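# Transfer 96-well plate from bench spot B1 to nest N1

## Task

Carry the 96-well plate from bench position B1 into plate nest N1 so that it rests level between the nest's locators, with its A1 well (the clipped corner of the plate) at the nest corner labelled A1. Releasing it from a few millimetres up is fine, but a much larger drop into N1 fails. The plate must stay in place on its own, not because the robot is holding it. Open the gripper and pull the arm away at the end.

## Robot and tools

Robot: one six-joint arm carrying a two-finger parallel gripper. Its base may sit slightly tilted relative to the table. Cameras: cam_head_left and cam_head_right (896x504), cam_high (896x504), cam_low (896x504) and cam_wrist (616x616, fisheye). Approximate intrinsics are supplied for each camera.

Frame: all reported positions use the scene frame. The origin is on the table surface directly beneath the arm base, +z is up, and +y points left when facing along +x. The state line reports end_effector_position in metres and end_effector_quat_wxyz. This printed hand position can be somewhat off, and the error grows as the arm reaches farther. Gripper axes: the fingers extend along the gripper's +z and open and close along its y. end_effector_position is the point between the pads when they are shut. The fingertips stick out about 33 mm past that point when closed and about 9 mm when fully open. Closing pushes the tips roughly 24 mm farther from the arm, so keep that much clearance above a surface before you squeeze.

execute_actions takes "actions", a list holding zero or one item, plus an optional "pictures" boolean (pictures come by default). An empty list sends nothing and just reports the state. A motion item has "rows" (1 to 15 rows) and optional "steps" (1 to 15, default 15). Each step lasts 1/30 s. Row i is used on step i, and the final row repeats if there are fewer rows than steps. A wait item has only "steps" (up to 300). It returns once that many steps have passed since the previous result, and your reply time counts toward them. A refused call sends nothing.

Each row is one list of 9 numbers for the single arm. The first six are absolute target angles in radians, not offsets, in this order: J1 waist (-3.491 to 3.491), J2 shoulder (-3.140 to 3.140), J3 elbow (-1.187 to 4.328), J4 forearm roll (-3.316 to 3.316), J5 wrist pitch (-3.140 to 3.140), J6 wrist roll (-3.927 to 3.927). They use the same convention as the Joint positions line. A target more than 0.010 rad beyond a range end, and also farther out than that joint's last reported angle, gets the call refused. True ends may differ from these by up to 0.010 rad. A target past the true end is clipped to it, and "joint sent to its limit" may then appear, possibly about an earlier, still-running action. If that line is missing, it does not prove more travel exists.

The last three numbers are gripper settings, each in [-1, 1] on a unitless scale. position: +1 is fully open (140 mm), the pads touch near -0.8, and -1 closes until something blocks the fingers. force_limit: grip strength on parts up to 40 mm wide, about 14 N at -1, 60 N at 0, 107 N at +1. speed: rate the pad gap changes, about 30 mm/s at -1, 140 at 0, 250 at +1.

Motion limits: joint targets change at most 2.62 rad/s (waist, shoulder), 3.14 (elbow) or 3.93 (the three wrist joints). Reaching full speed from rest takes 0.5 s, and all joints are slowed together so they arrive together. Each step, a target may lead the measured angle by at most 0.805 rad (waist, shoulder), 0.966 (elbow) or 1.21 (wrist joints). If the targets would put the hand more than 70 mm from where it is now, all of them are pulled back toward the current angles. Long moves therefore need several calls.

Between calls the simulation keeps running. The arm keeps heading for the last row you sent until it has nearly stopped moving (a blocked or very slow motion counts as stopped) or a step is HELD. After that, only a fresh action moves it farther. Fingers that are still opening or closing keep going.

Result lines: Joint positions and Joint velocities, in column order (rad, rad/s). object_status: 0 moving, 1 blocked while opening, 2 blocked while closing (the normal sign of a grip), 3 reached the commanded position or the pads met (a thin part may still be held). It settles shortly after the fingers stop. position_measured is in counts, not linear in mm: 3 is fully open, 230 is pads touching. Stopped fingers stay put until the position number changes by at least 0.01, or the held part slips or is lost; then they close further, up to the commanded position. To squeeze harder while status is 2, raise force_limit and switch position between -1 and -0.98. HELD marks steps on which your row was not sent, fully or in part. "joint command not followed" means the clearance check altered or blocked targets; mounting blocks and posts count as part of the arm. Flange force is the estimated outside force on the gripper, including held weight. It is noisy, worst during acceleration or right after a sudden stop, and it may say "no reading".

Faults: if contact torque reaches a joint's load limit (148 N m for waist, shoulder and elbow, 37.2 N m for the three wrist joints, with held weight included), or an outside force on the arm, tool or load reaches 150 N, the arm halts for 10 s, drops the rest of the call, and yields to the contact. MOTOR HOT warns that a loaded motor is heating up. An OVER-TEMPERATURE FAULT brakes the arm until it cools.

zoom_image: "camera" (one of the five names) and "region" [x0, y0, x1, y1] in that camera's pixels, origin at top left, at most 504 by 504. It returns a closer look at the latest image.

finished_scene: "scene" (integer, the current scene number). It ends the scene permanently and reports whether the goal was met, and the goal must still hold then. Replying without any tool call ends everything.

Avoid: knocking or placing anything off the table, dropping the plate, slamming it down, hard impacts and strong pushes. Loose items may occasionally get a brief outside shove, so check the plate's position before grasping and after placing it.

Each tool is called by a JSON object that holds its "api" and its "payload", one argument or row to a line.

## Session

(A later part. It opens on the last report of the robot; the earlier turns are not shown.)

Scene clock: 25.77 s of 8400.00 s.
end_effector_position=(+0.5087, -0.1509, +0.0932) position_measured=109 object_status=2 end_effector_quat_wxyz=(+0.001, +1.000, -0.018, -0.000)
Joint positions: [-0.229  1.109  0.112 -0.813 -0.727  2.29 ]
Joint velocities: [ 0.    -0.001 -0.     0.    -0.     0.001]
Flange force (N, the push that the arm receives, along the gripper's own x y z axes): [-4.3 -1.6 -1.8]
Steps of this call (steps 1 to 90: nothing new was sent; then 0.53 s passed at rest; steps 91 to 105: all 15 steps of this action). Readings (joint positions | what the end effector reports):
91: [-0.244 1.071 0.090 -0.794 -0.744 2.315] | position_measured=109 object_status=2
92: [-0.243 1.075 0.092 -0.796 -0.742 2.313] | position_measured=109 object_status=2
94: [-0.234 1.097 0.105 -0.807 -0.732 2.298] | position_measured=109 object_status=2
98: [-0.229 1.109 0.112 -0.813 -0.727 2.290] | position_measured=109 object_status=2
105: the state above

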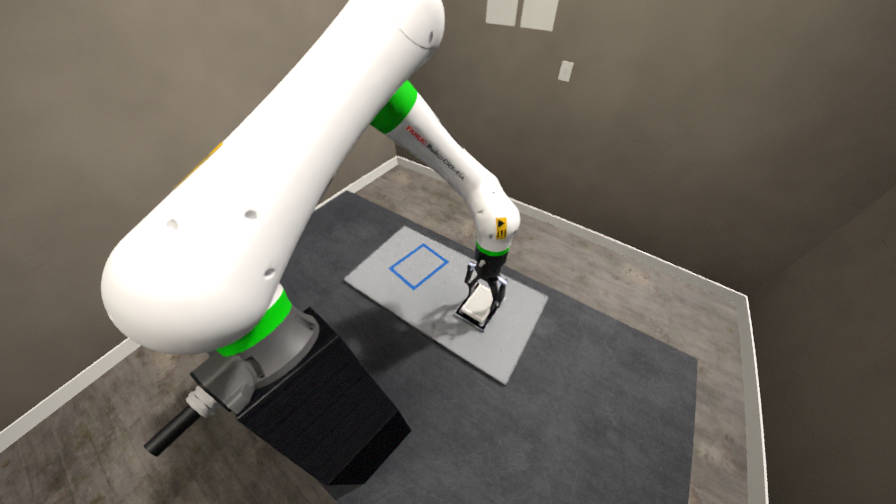

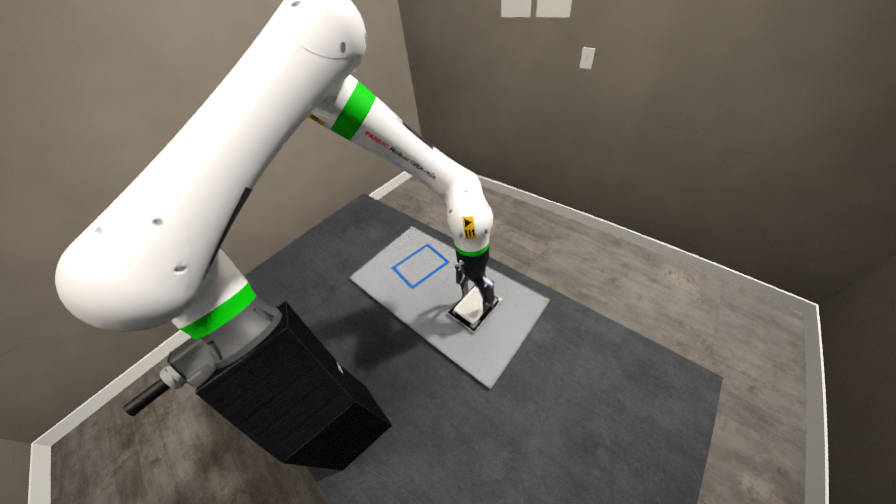

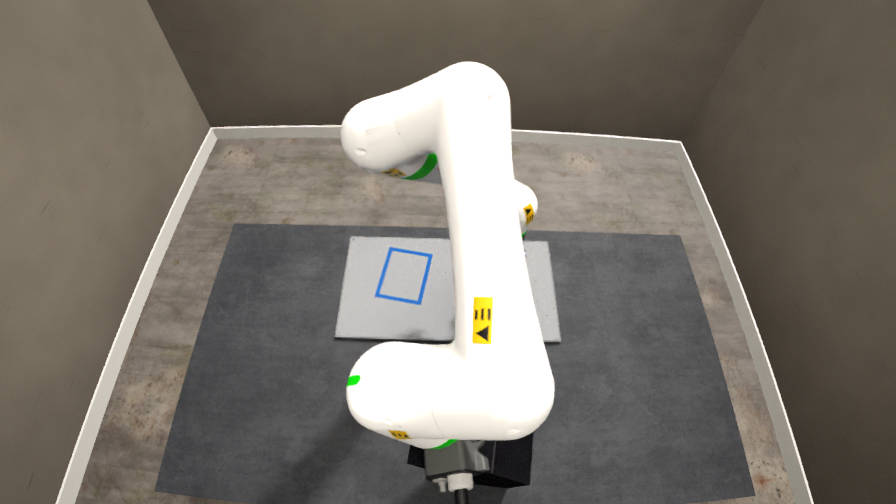

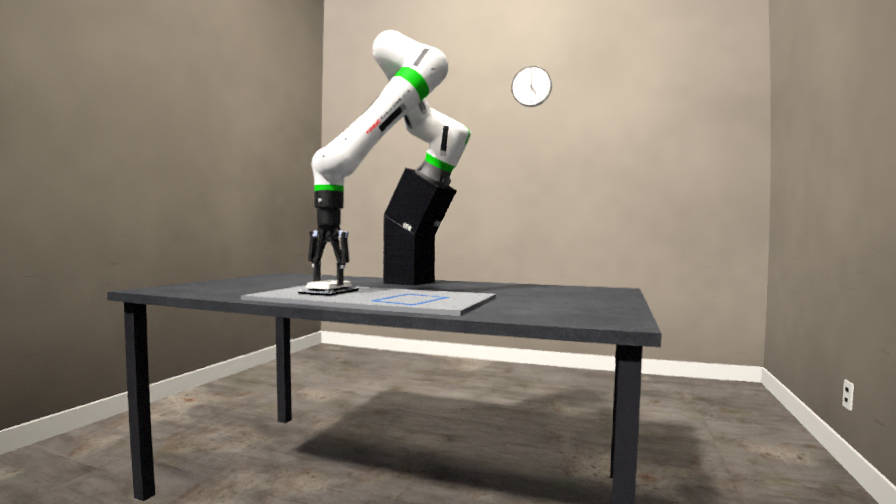

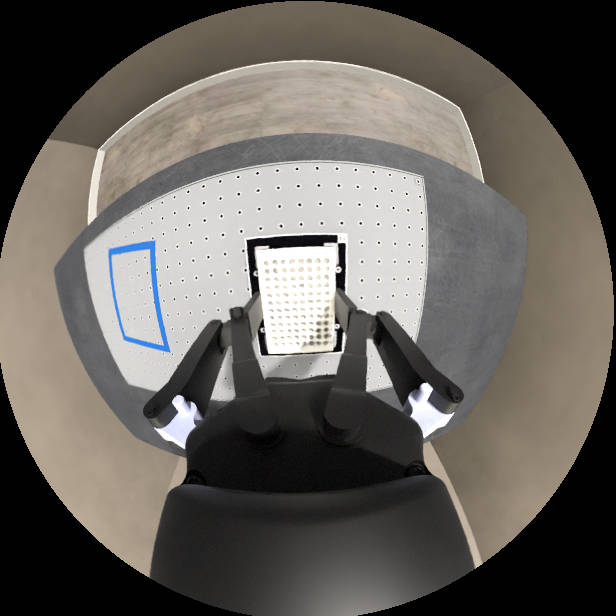

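Down 5 mm, x −0.5, y −0.3.

{"api": "execute_actions", "payload": {
  "actions": [
    {"rows":[[-0.2256,1.119,0.1168,-0.8188,-0.722,2.295,-1,-0.3,-0.4]]}
  ]
}}

{"api": "zoom_image", "payload": {
  "camera": "cam_wrist",
  "region": [215,210,385,380]
}}

{"api": "zoom_image", "payload": {
  "camera": "cam_head_left",
  "region": [440,270,520,340]
}}

Scene clock: 28.60 s of 8400.00 s.
end_effector_position=(+0.5082, -0.1512, +0.0882) position_measured=109 object_status=2 end_effector_quat_wxyz=(+0.001, +1.000, -0.017, -0.000)
Joint positions: [-0.226  1.119  0.117 -0.819 -0.722  2.295]
Joint velocities: [ 0.     0.     0.    -0.    -0.    -0.001]
Flange force (N, the push that the arm receives, along the gripper's own x y z axes): [-4.9 -2.6 -3.5]
Steps of this call (steps 1 to 15: the robot went on to your last target; steps 16 to 70: nothing new was sent; steps 71 to 85: all 15 steps of this action). Readings (joint positions | what the end effector reports):
71: [-0.229 1.109 0.112 -0.814 -0.727 2.290] | position_measured=109 object_status=2
72: [-0.228 1.112 0.114 -0.815 -0.725 2.291] | position_measured=109 object_status=2
74: [-0.226 1.118 0.116 -0.819 -0.722 2.294] | position_measured=109 object_status=2
78: [-0.226 1.119 0.117 -0.819 -0.722 2.295] | position_measured=109 object_status=2
85: the state above

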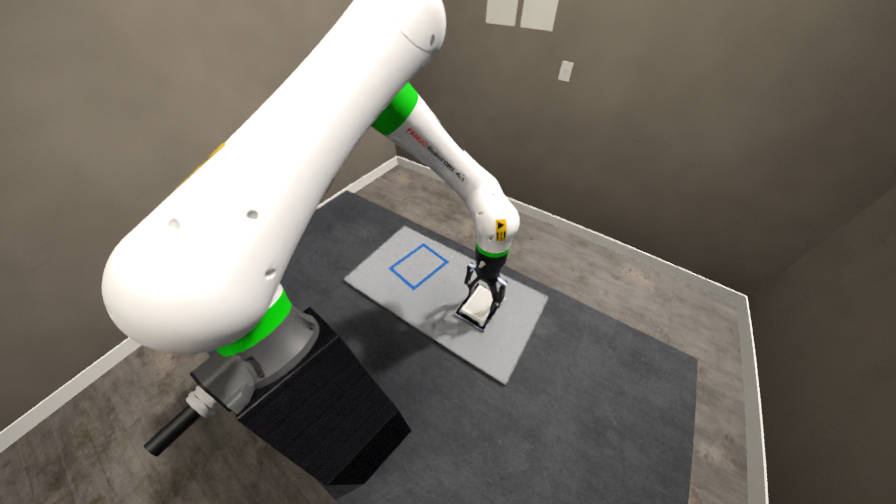

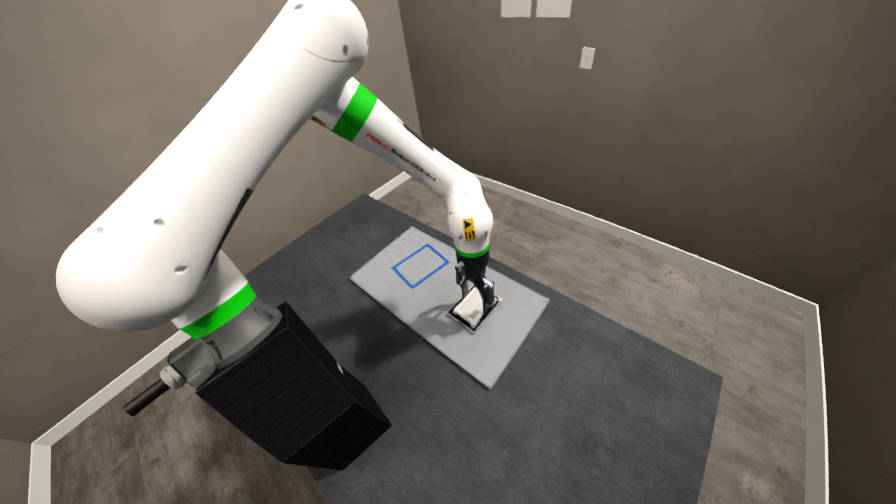

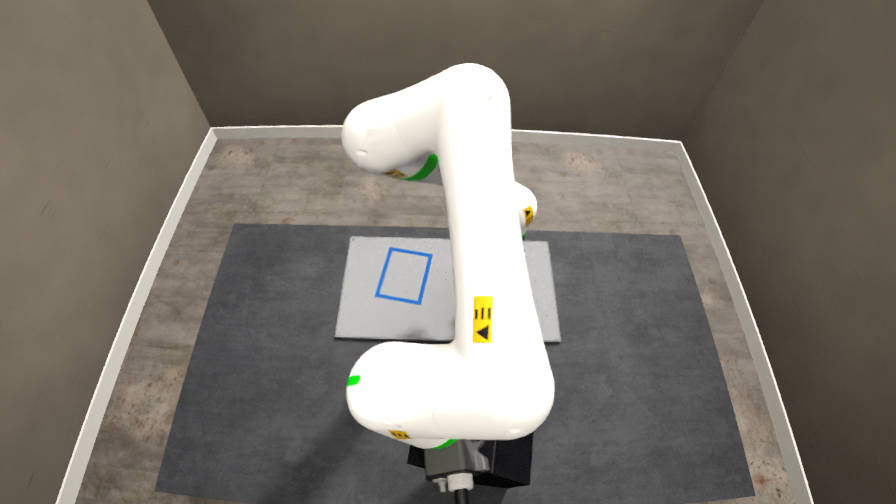

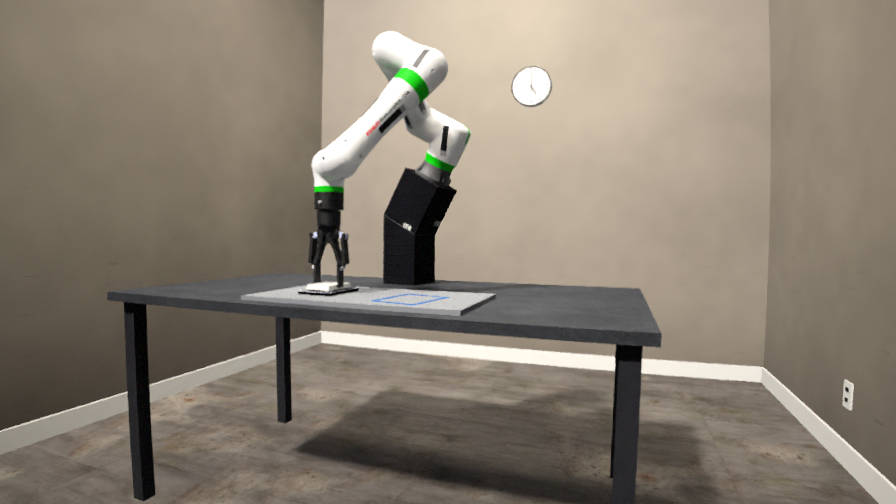

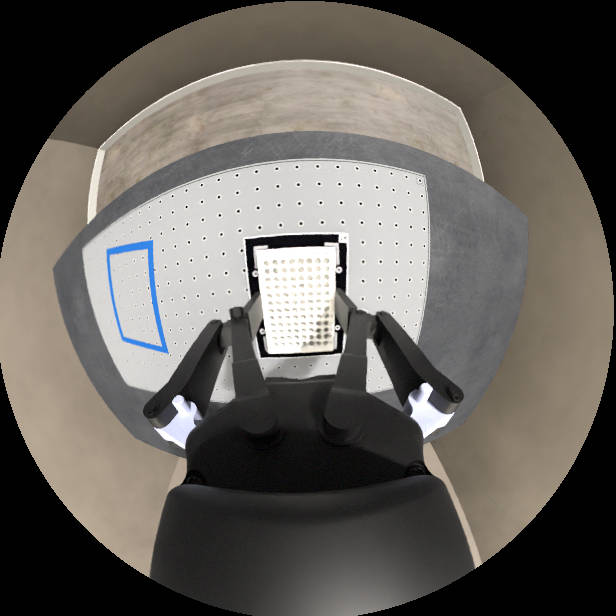

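Region (215, 210, 385, 380) of cam_wrist's 616x616 image, scaled by 2.965, with more detail than that image has.

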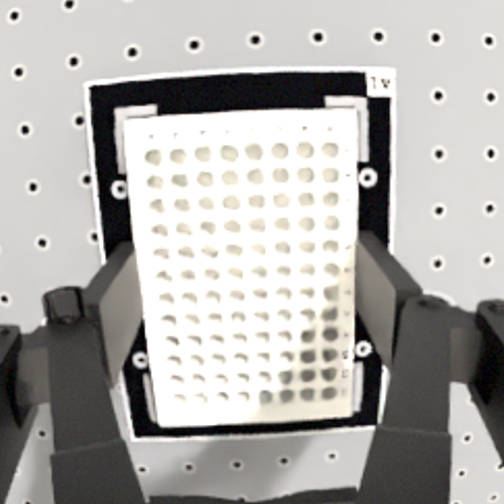

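Region (440, 270, 520, 340) of cam_head_left's 896x504 image, scaled by 6.300, with more detail than that image has; it fills the top 441 rows of this view, and the rest is white.

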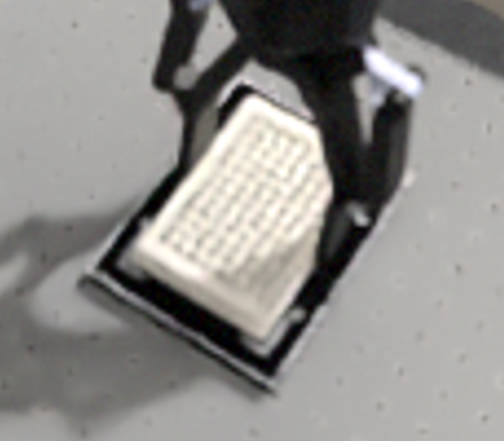

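{"api": "execute_actions", "payload": {
  "actions": [
    {"rows":[[-0.2241,1.1229,0.1191,-0.8208,-0.7203,2.298,-1,-0.3,-0.4]],"steps":8}
  ],
  "pictures": false
}}

{"api": "execute_actions", "payload": {
  "actions": [
    {"rows":[[-0.2229,1.1258,0.1208,-0.8222,-0.719,2.2985,-1,-0.3,-0.4]],"steps":8}
  ],
  "pictures": false
}}

{"api": "execute_actions", "payload": {
  "actions": [
    {"rows":[[-0.2229,1.1258,0.1208,-0.8222,-0.719,2.2985,0.7,-0.3,-0.3]]}
  ],
  "pictures": false
}}

{"api": "execute_actions", "payload": {
  "actions": [
    {"rows":[[-0.30,0.932,0.008,-0.724,-0.805,2.253,0.7,-0.3,-0.3]]}
  ]
}}

{"api": "zoom_image", "payload": {
  "camera": "cam_wrist",
  "region": [235,215,365,345]
}}

{"api": "zoom_image", "payload": {
  "camera": "cam_head_left",
  "region": [440,270,520,340]
}}

{"api": "zoom_image", "payload": {
  "camera": "cam_low",
  "region": [280,250,380,310]
}}

Scene clock: 33.70 s of 8400.00 s.
end_effector_position=(+0.5082, -0.1512, +0.0862) position_measured=109 object_status=2 end_effector_quat_wxyz=(+0.001, +1.000, -0.016, -0.000)
Joint positions: [-0.224  1.123  0.119 -0.821 -0.72   2.298]
Joint velocities: [ 0.     0.     0.001 -0.     0.     0.001]
Flange force (N, the push that the arm receives, along the gripper's own x y z axes): [-4.7 -3.6 -2.5]
Steps of this call (steps 1 to 15: the robot went on to your last target; steps 16 to 90: nothing new was sent; then 1.83 s passed at rest; steps 91 to 98: all 8 steps of this action). Readings (joint positions | what the end effector reports):
91: [-0.226 1.119 0.117 -0.819 -0.722 2.295] | position_measured=109 object_status=2
92: [-0.225 1.121 0.118 -0.820 -0.721 2.297] | position_measured=109 object_status=2
94: [-0.224 1.123 0.119 -0.821 -0.720 2.298] | position_measured=109 object_status=2
98: the state above

Scene clock: 33.97 s of 8400.00 s.
end_effector_position=(+0.5082, -0.1512, +0.0848) position_measured=109 object_status=2 end_effector_quat_wxyz=(+0.001, +1.000, -0.016, -0.000)
Joint positions: [-0.223  1.126  0.121 -0.822 -0.719  2.298]
Joint velocities: [ 0.     0.001  0.001 -0.    -0.     0.001]
Flange force (N, the push that the arm receives, along the gripper's own x y z axes): [-10.0 -4.4 -40.1]
Steps of this call (steps 1 to 8: all 8 steps of this action). Readings (joint positions | what the end effector reports):
1: [-0.224 1.123 0.119 -0.821 -0.720 2.298] | position_measured=109 object_status=2
2: [-0.223 1.124 0.120 -0.822 -0.720 2.298] | position_measured=109 object_status=2
4: [-0.223 1.125 0.121 -0.822 -0.719 2.298] | position_measured=109 object_status=2
8: the state above

Scene clock: 34.47 s of 8400.00 s.
end_effector_position=(+0.5081, -0.1512, +0.0847) position_measured=41 object_status=0 end_effector_quat_wxyz=(+0.001, +1.000, -0.016, -0.000)
Joint positions: [-0.223  1.126  0.121 -0.822 -0.719  2.299]
Joint velocities: [-0.    -0.001 -0.     0.    -0.     0.   ]
Flange force (N, the push that the arm receives, along the gripper's own x y z axes): [-4.4 -2.7 -2.2]
Steps of this call (steps 1 to 15: all 15 steps of this action). Readings (joint positions | what the end effector reports):
1: [-0.223 1.126 0.121 -0.822 -0.719 2.298] | position_measured=109 object_status=0
2: [-0.223 1.126 0.121 -0.822 -0.719 2.299] | position_measured=109 object_status=0
4: [-0.223 1.126 0.121 -0.823 -0.719 2.299] | position_measured=94 object_status=0
8: [-0.223 1.126 0.121 -0.822 -0.719 2.299] | position_measured=71 object_status=0
15: the state above

Scene clock: 34.97 s of 8400.00 s.
end_effector_position=(+0.5002, -0.1531, +0.1844) position_measured=41 object_status=3 end_effector_quat_wxyz=(+0.004, +1.000, -0.017, -0.001)
Joint positions: [-0.3    0.932  0.008 -0.724 -0.805  2.253]
Joint velocities: [-0.001 -0.    -0.001  0.001 -0.     0.002]
Flange force (N, the push that the arm receives, along the gripper's own x y z axes): [-6.5 -4.7 -4.6]
Steps of this call (steps 1 to 15: all 15 steps of this action). Readings (joint positions | what the end effector reports):
1: [-0.223 1.125 0.121 -0.822 -0.719 2.299] | position_measured=41 object_status=0
2: [-0.225 1.122 0.118 -0.820 -0.721 2.298] | position_measured=41 object_status=0
4: [-0.235 1.097 0.104 -0.807 -0.732 2.292] | position_measured=41 object_status=3
8: [-0.276 0.992 0.043 -0.755 -0.778 2.267] | position_measured=41 object_status=3
15: the state above

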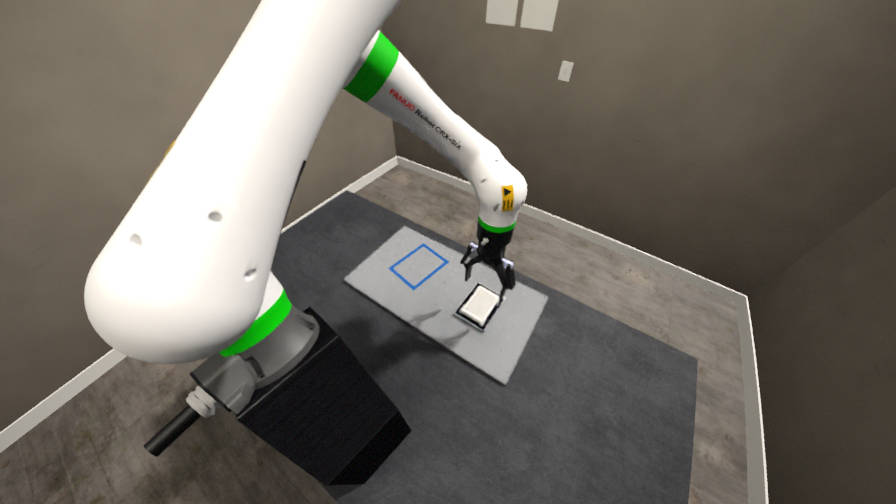

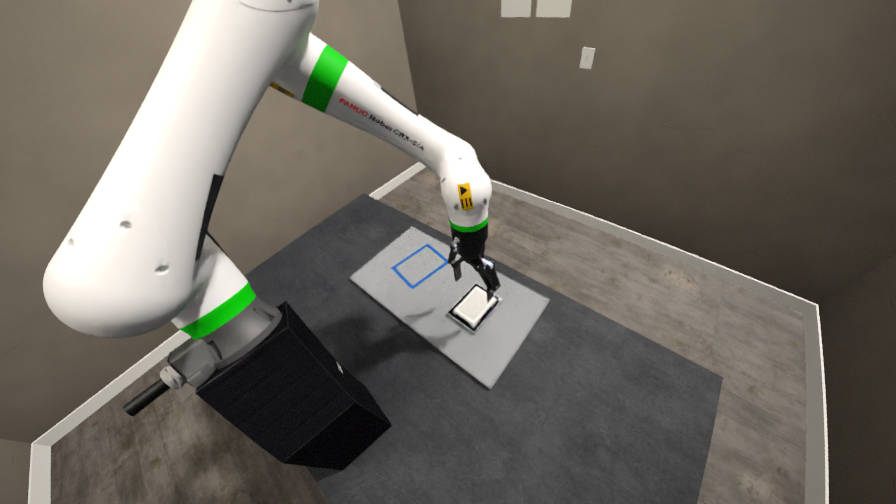

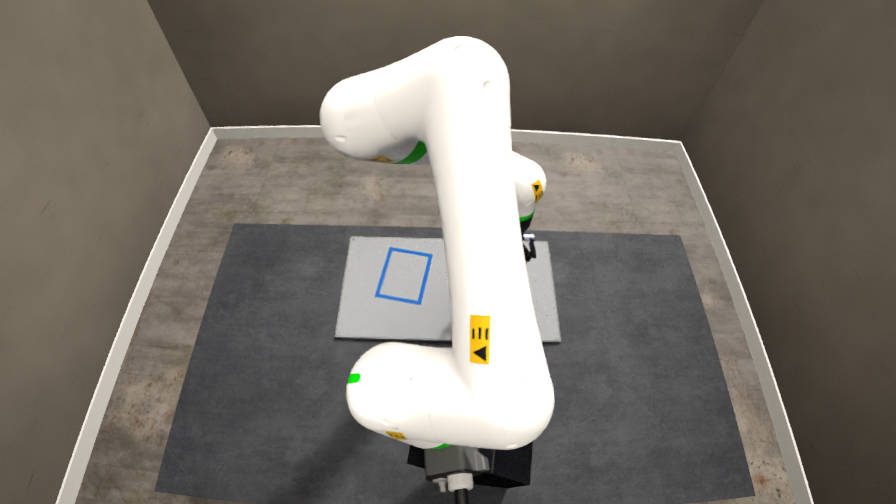

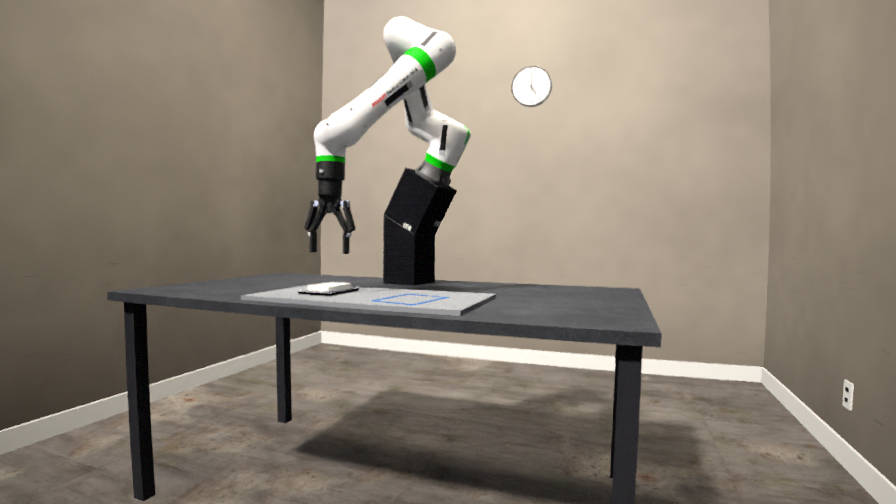

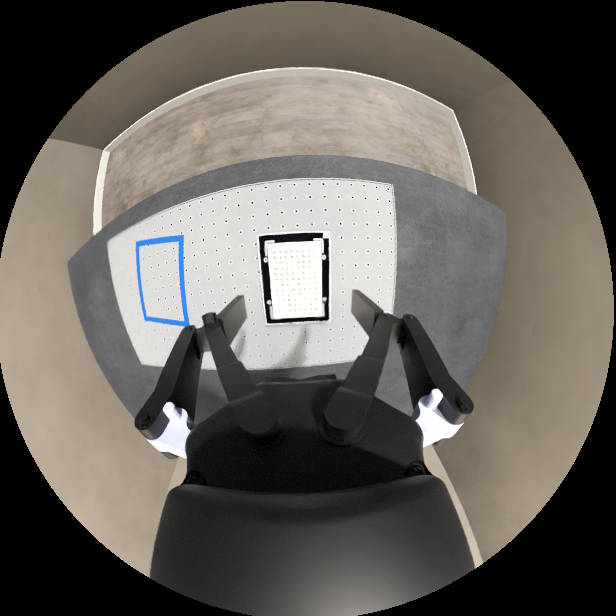

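Region (235, 215, 365, 345) of cam_wrist's 616x616 image, scaled by 3.877, with more detail than that image has.

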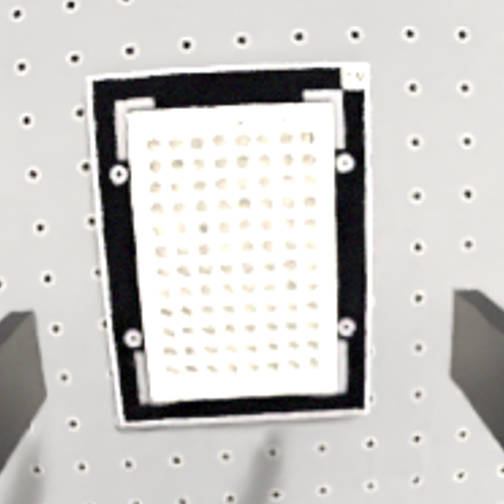

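Region (440, 270, 520, 340) of cam_head_left's 896x504 image, scaled by 6.300, with more detail than that image has; it fills the top 441 rows of this view, and the rest is white.

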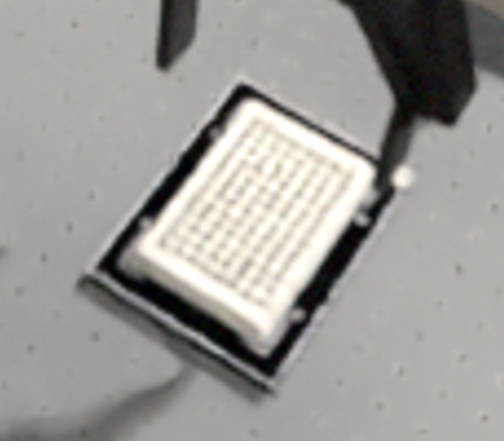

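Region (280, 250, 380, 310) of cam_low's 896x504 image, scaled by 5.040, with more detail than that image has; it fills the top 302 rows of this view, and the rest is white.

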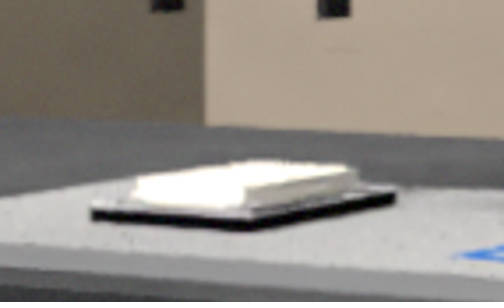

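{"api": "execute_actions", "payload": {
  "actions": [
    {"rows":[[-0.2241,1.1229,0.1191,-0.8208,-0.7203,2.298,0.6,-0.3,-0.4]]}
  ]
}}

{"api": "zoom_image", "payload": {
  "camera": "cam_wrist",
  "region": [215,210,385,380]
}}

Scene clock: 38.50 s of 8400.00 s.
end_effector_position=(+0.5083, -0.1513, +0.0863) position_measured=53 object_status=3 end_effector_quat_wxyz=(+0.001, +1.000, -0.016, -0.000)
Joint positions: [-0.224  1.123  0.119 -0.821 -0.72   2.298]
Joint velocities: [ 0.001 -0.     0.    -0.001  0.    -0.   ]
Flange force (N, the push that the arm receives, along the gripper's own x y z axes): [-4.2 -1.5 2.1]
Steps of this call (steps 1 to 15: the robot went on to your last target; steps 16 to 90: nothing new was sent; then 0.03 s passed at rest; steps 91 to 105: all 15 steps of this action). Readings (joint positions | what the end effector reports):
91: [-0.300 0.932 0.008 -0.724 -0.805 2.253] | position_measured=41 object_status=0
92: [-0.299 0.936 0.010 -0.726 -0.803 2.253] | position_measured=44 object_status=0
94: [-0.288 0.961 0.025 -0.739 -0.792 2.260] | position_measured=52 object_status=0
98: [-0.247 1.065 0.085 -0.792 -0.746 2.284] | position_measured=53 object_status=0
105: the state above

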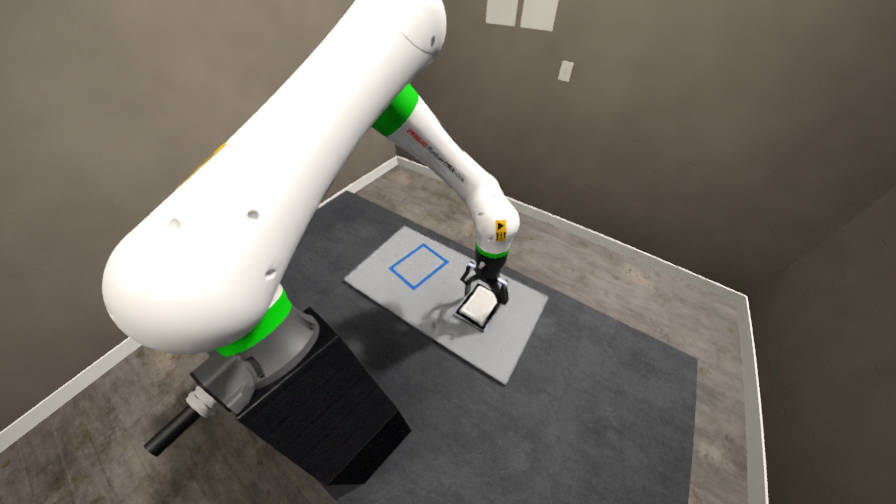

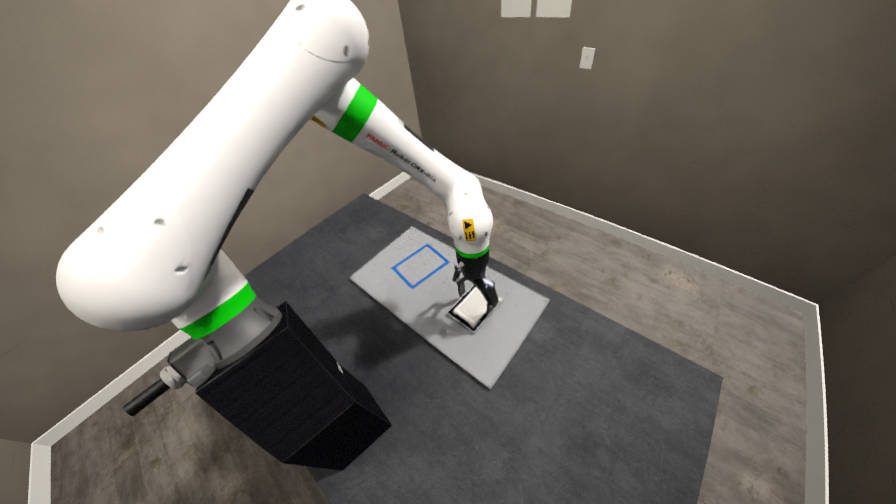

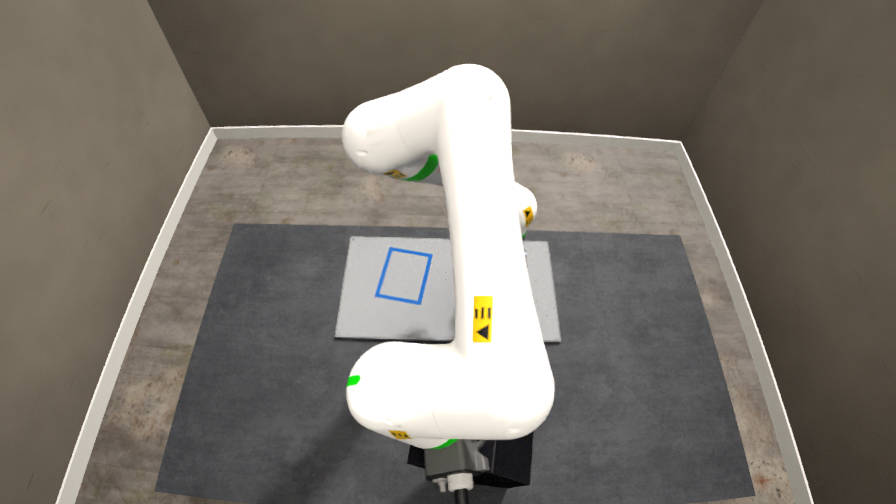

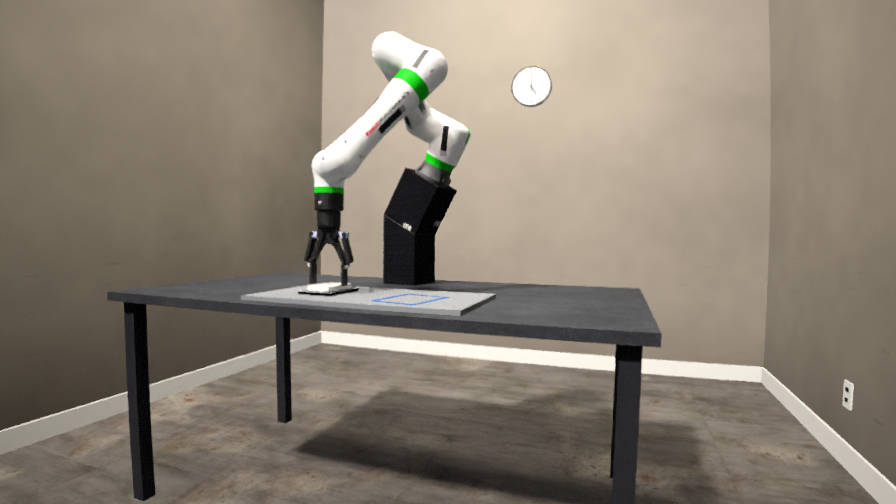

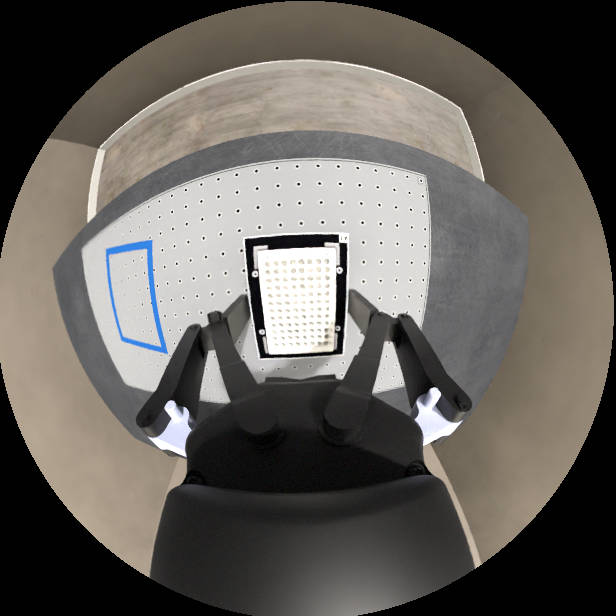

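Region (215, 210, 385, 380) of cam_wrist's 616x616 image, scaled by 2.965, with more detail than that image has.

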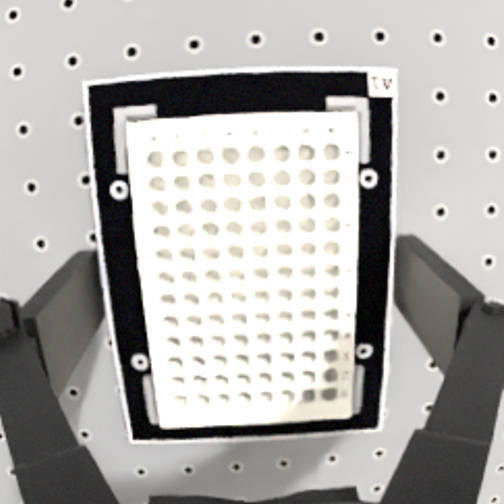

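Gap at the +x end; nudge +1.2 mm.

{"api": "execute_actions", "payload": {
  "actions": [
    {"rows":[[-0.2241,1.1229,0.1191,-0.8208,-0.7203,2.298,-1,-0.8,-0.4]]}
  ],
  "pictures": false
}}

{"api": "execute_actions", "payload": {
  "actions": [
    {"rows":[[-0.2236,1.1238,0.1221,-0.8194,-0.7216,2.2956,-1,-0.8,-0.4]],"steps":10}
  ],
  "pictures": false
}}

{"api": "execute_actions", "payload": {
  "actions": [
    {"rows":[[-0.2236,1.1238,0.1221,-0.8194,-0.7216,2.2956,0.6,-0.8,-0.3]]}
  ]
}}

{"api": "zoom_image", "payload": {
  "camera": "cam_wrist",
  "region": [215,210,385,380]
}}

{"api": "zoom_image", "payload": {
  "camera": "cam_low",
  "region": [280,250,380,310]
}}

Scene clock: 42.97 s of 8400.00 s.
end_effector_position=(+0.5082, -0.1512, +0.0862) position_measured=107 object_status=0 end_effector_quat_wxyz=(+0.001, +1.000, -0.016, -0.000)
Joint positions: [-0.224  1.123  0.119 -0.821 -0.72   2.298]
Joint velocities: [-0.  0. -0.  0. -0. -0.]
Flange force (N, the push that the arm receives, along the gripper's own x y z axes): [-5.3 -4.1 -14.4]
Steps of this call (steps 1 to 15: the robot went on to your last target; steps 16 to 90: nothing new was sent; then 0.97 s passed at rest; steps 91 to 105: all 15 steps of this action). Readings (joint positions | what the end effector reports):
91: [-0.224 1.123 0.119 -0.821 -0.720 2.298] | position_measured=53 object_status=0
92: [-0.224 1.123 0.119 -0.821 -0.720 2.298] | position_measured=57 object_status=0
94: [-0.224 1.123 0.119 -0.821 -0.720 2.298] | position_measured=67 object_status=0
98: [-0.224 1.123 0.119 -0.821 -0.720 2.298] | position_measured=88 object_status=0
105: the state above

Scene clock: 43.30 s of 8400.00 s.
end_effector_position=(+0.5093, -0.1512, +0.0861) position_measured=107 object_status=2 end_effector_quat_wxyz=(+0.001, +1.000, -0.016, -0.000)
Joint positions: [-0.224  1.124  0.122 -0.819 -0.722  2.296]
Joint velocities: [ 0.     0.    -0.    -0.    -0.     0.001]
Flange force (N, the push that the arm receives, along the gripper's own x y z axes): [-13.4 -1.7 -21.3]
Steps of this call (steps 1 to 10: all 10 steps of this action). Readings (joint positions | what the end effector reports):
1: [-0.224 1.123 0.119 -0.821 -0.720 2.298] | position_measured=107 object_status=0
2: [-0.224 1.123 0.121 -0.820 -0.721 2.297] | position_measured=107 object_status=2
4: [-0.224 1.124 0.122 -0.819 -0.721 2.296] | position_measured=107 object_status=2
8: [-0.224 1.124 0.122 -0.819 -0.722 2.296] | position_measured=107 object_status=2
10: the state above

Scene clock: 43.80 s of 8400.00 s.
end_effector_position=(+0.5094, -0.1512, +0.0861) position_measured=53 object_status=0 end_effector_quat_wxyz=(+0.001, +1.000, -0.016, -0.000)
Joint positions: [-0.224  1.124  0.122 -0.819 -0.722  2.296]
Joint velocities: [-0.001 -0.     0.     0.    -0.    -0.002]
Flange force (N, the push that the arm receives, along the gripper's own x y z axes): [-3.6 -1.8 -2.2]
Steps of this call (steps 1 to 15: all 15 steps of this action). Readings (joint positions | what the end effector reports):
1: [-0.224 1.124 0.122 -0.819 -0.722 2.296] | position_measured=107 object_status=0
2: [-0.224 1.124 0.122 -0.819 -0.722 2.296] | position_measured=107 object_status=0
4: [-0.223 1.124 0.122 -0.819 -0.722 2.296] | position_measured=92 object_status=0
8: [-0.223 1.124 0.122 -0.819 -0.722 2.296] | position_measured=68 object_status=0
15: the state above

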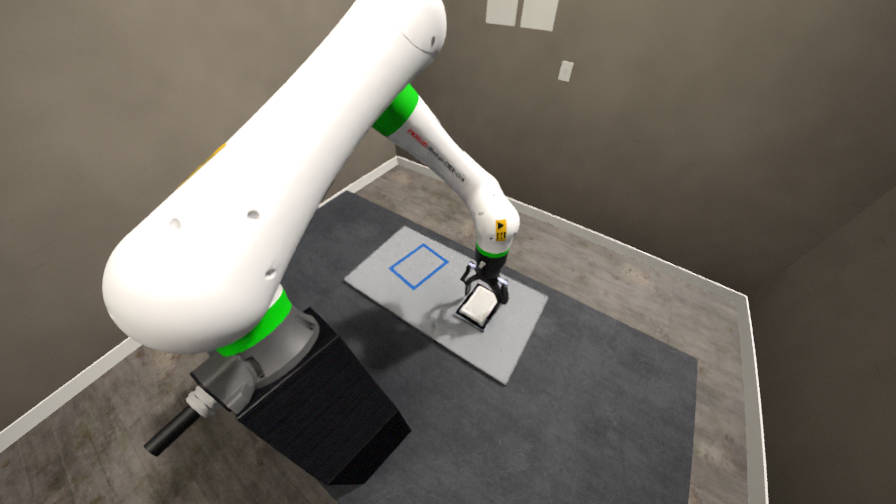

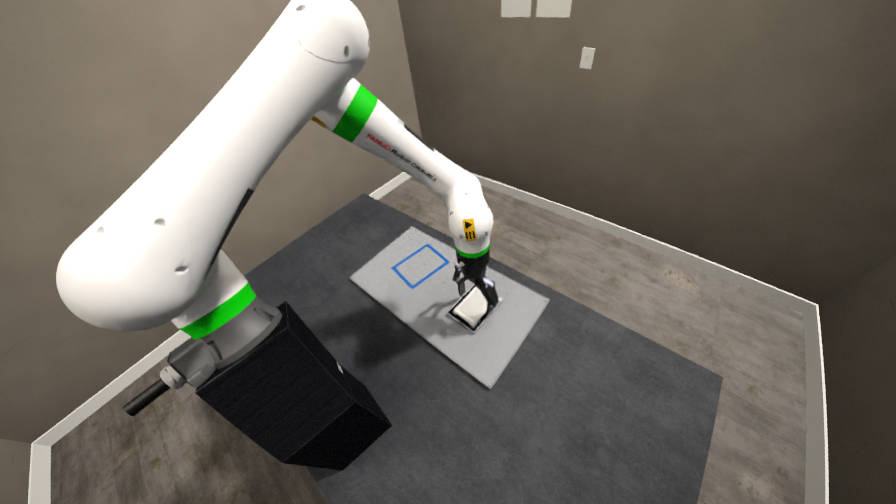

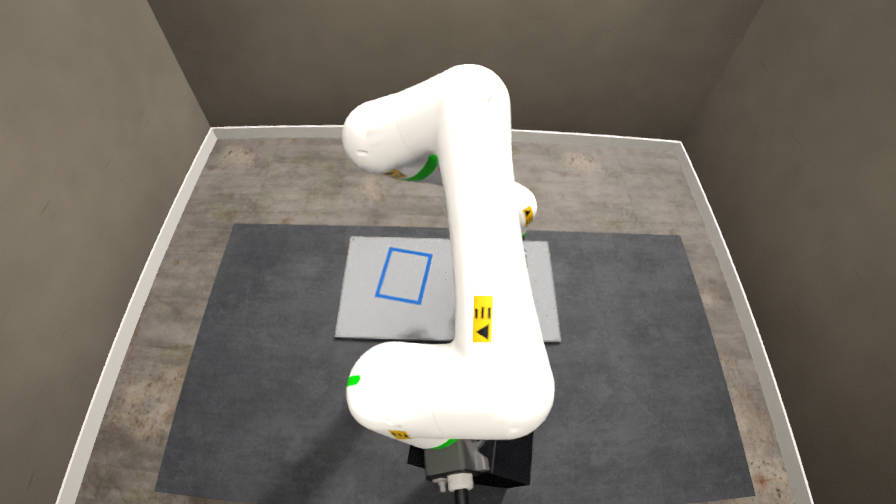

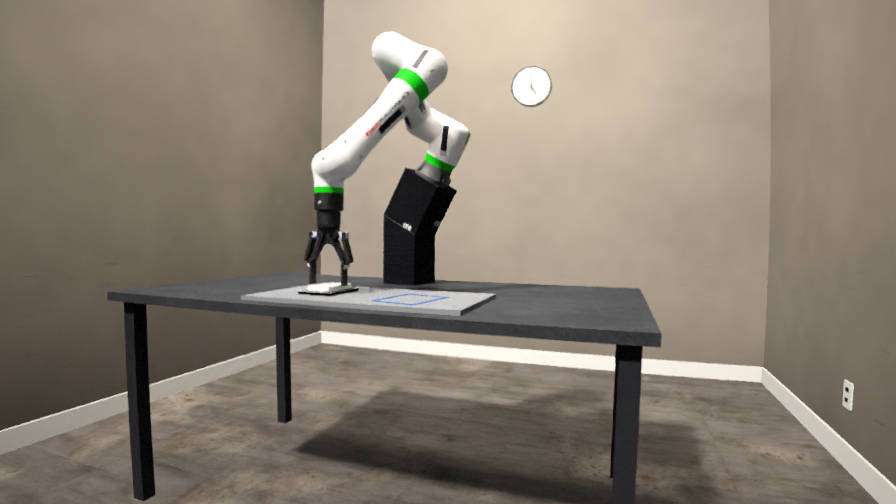

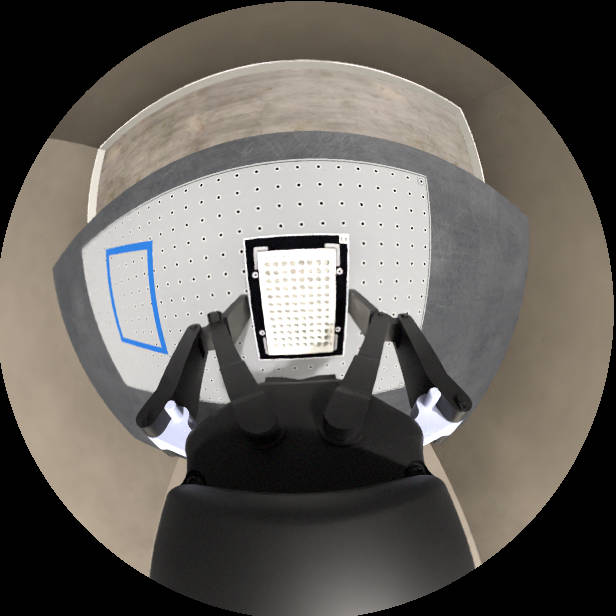

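Region (215, 210, 385, 380) of cam_wrist's 616x616 image, scaled by 2.965, with more detail than that image has.

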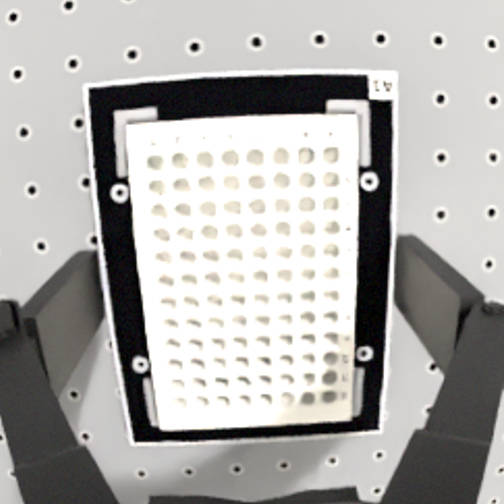

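Region (280, 250, 380, 310) of cam_low's 896x504 image, scaled by 5.040, with more detail than that image has; it fills the top 302 rows of this view, and the rest is white.

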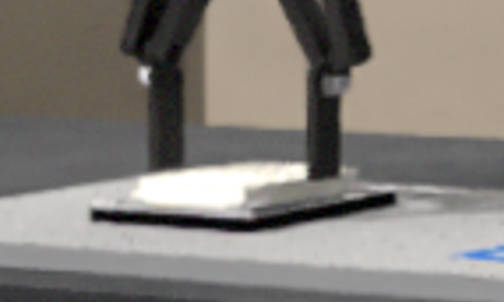

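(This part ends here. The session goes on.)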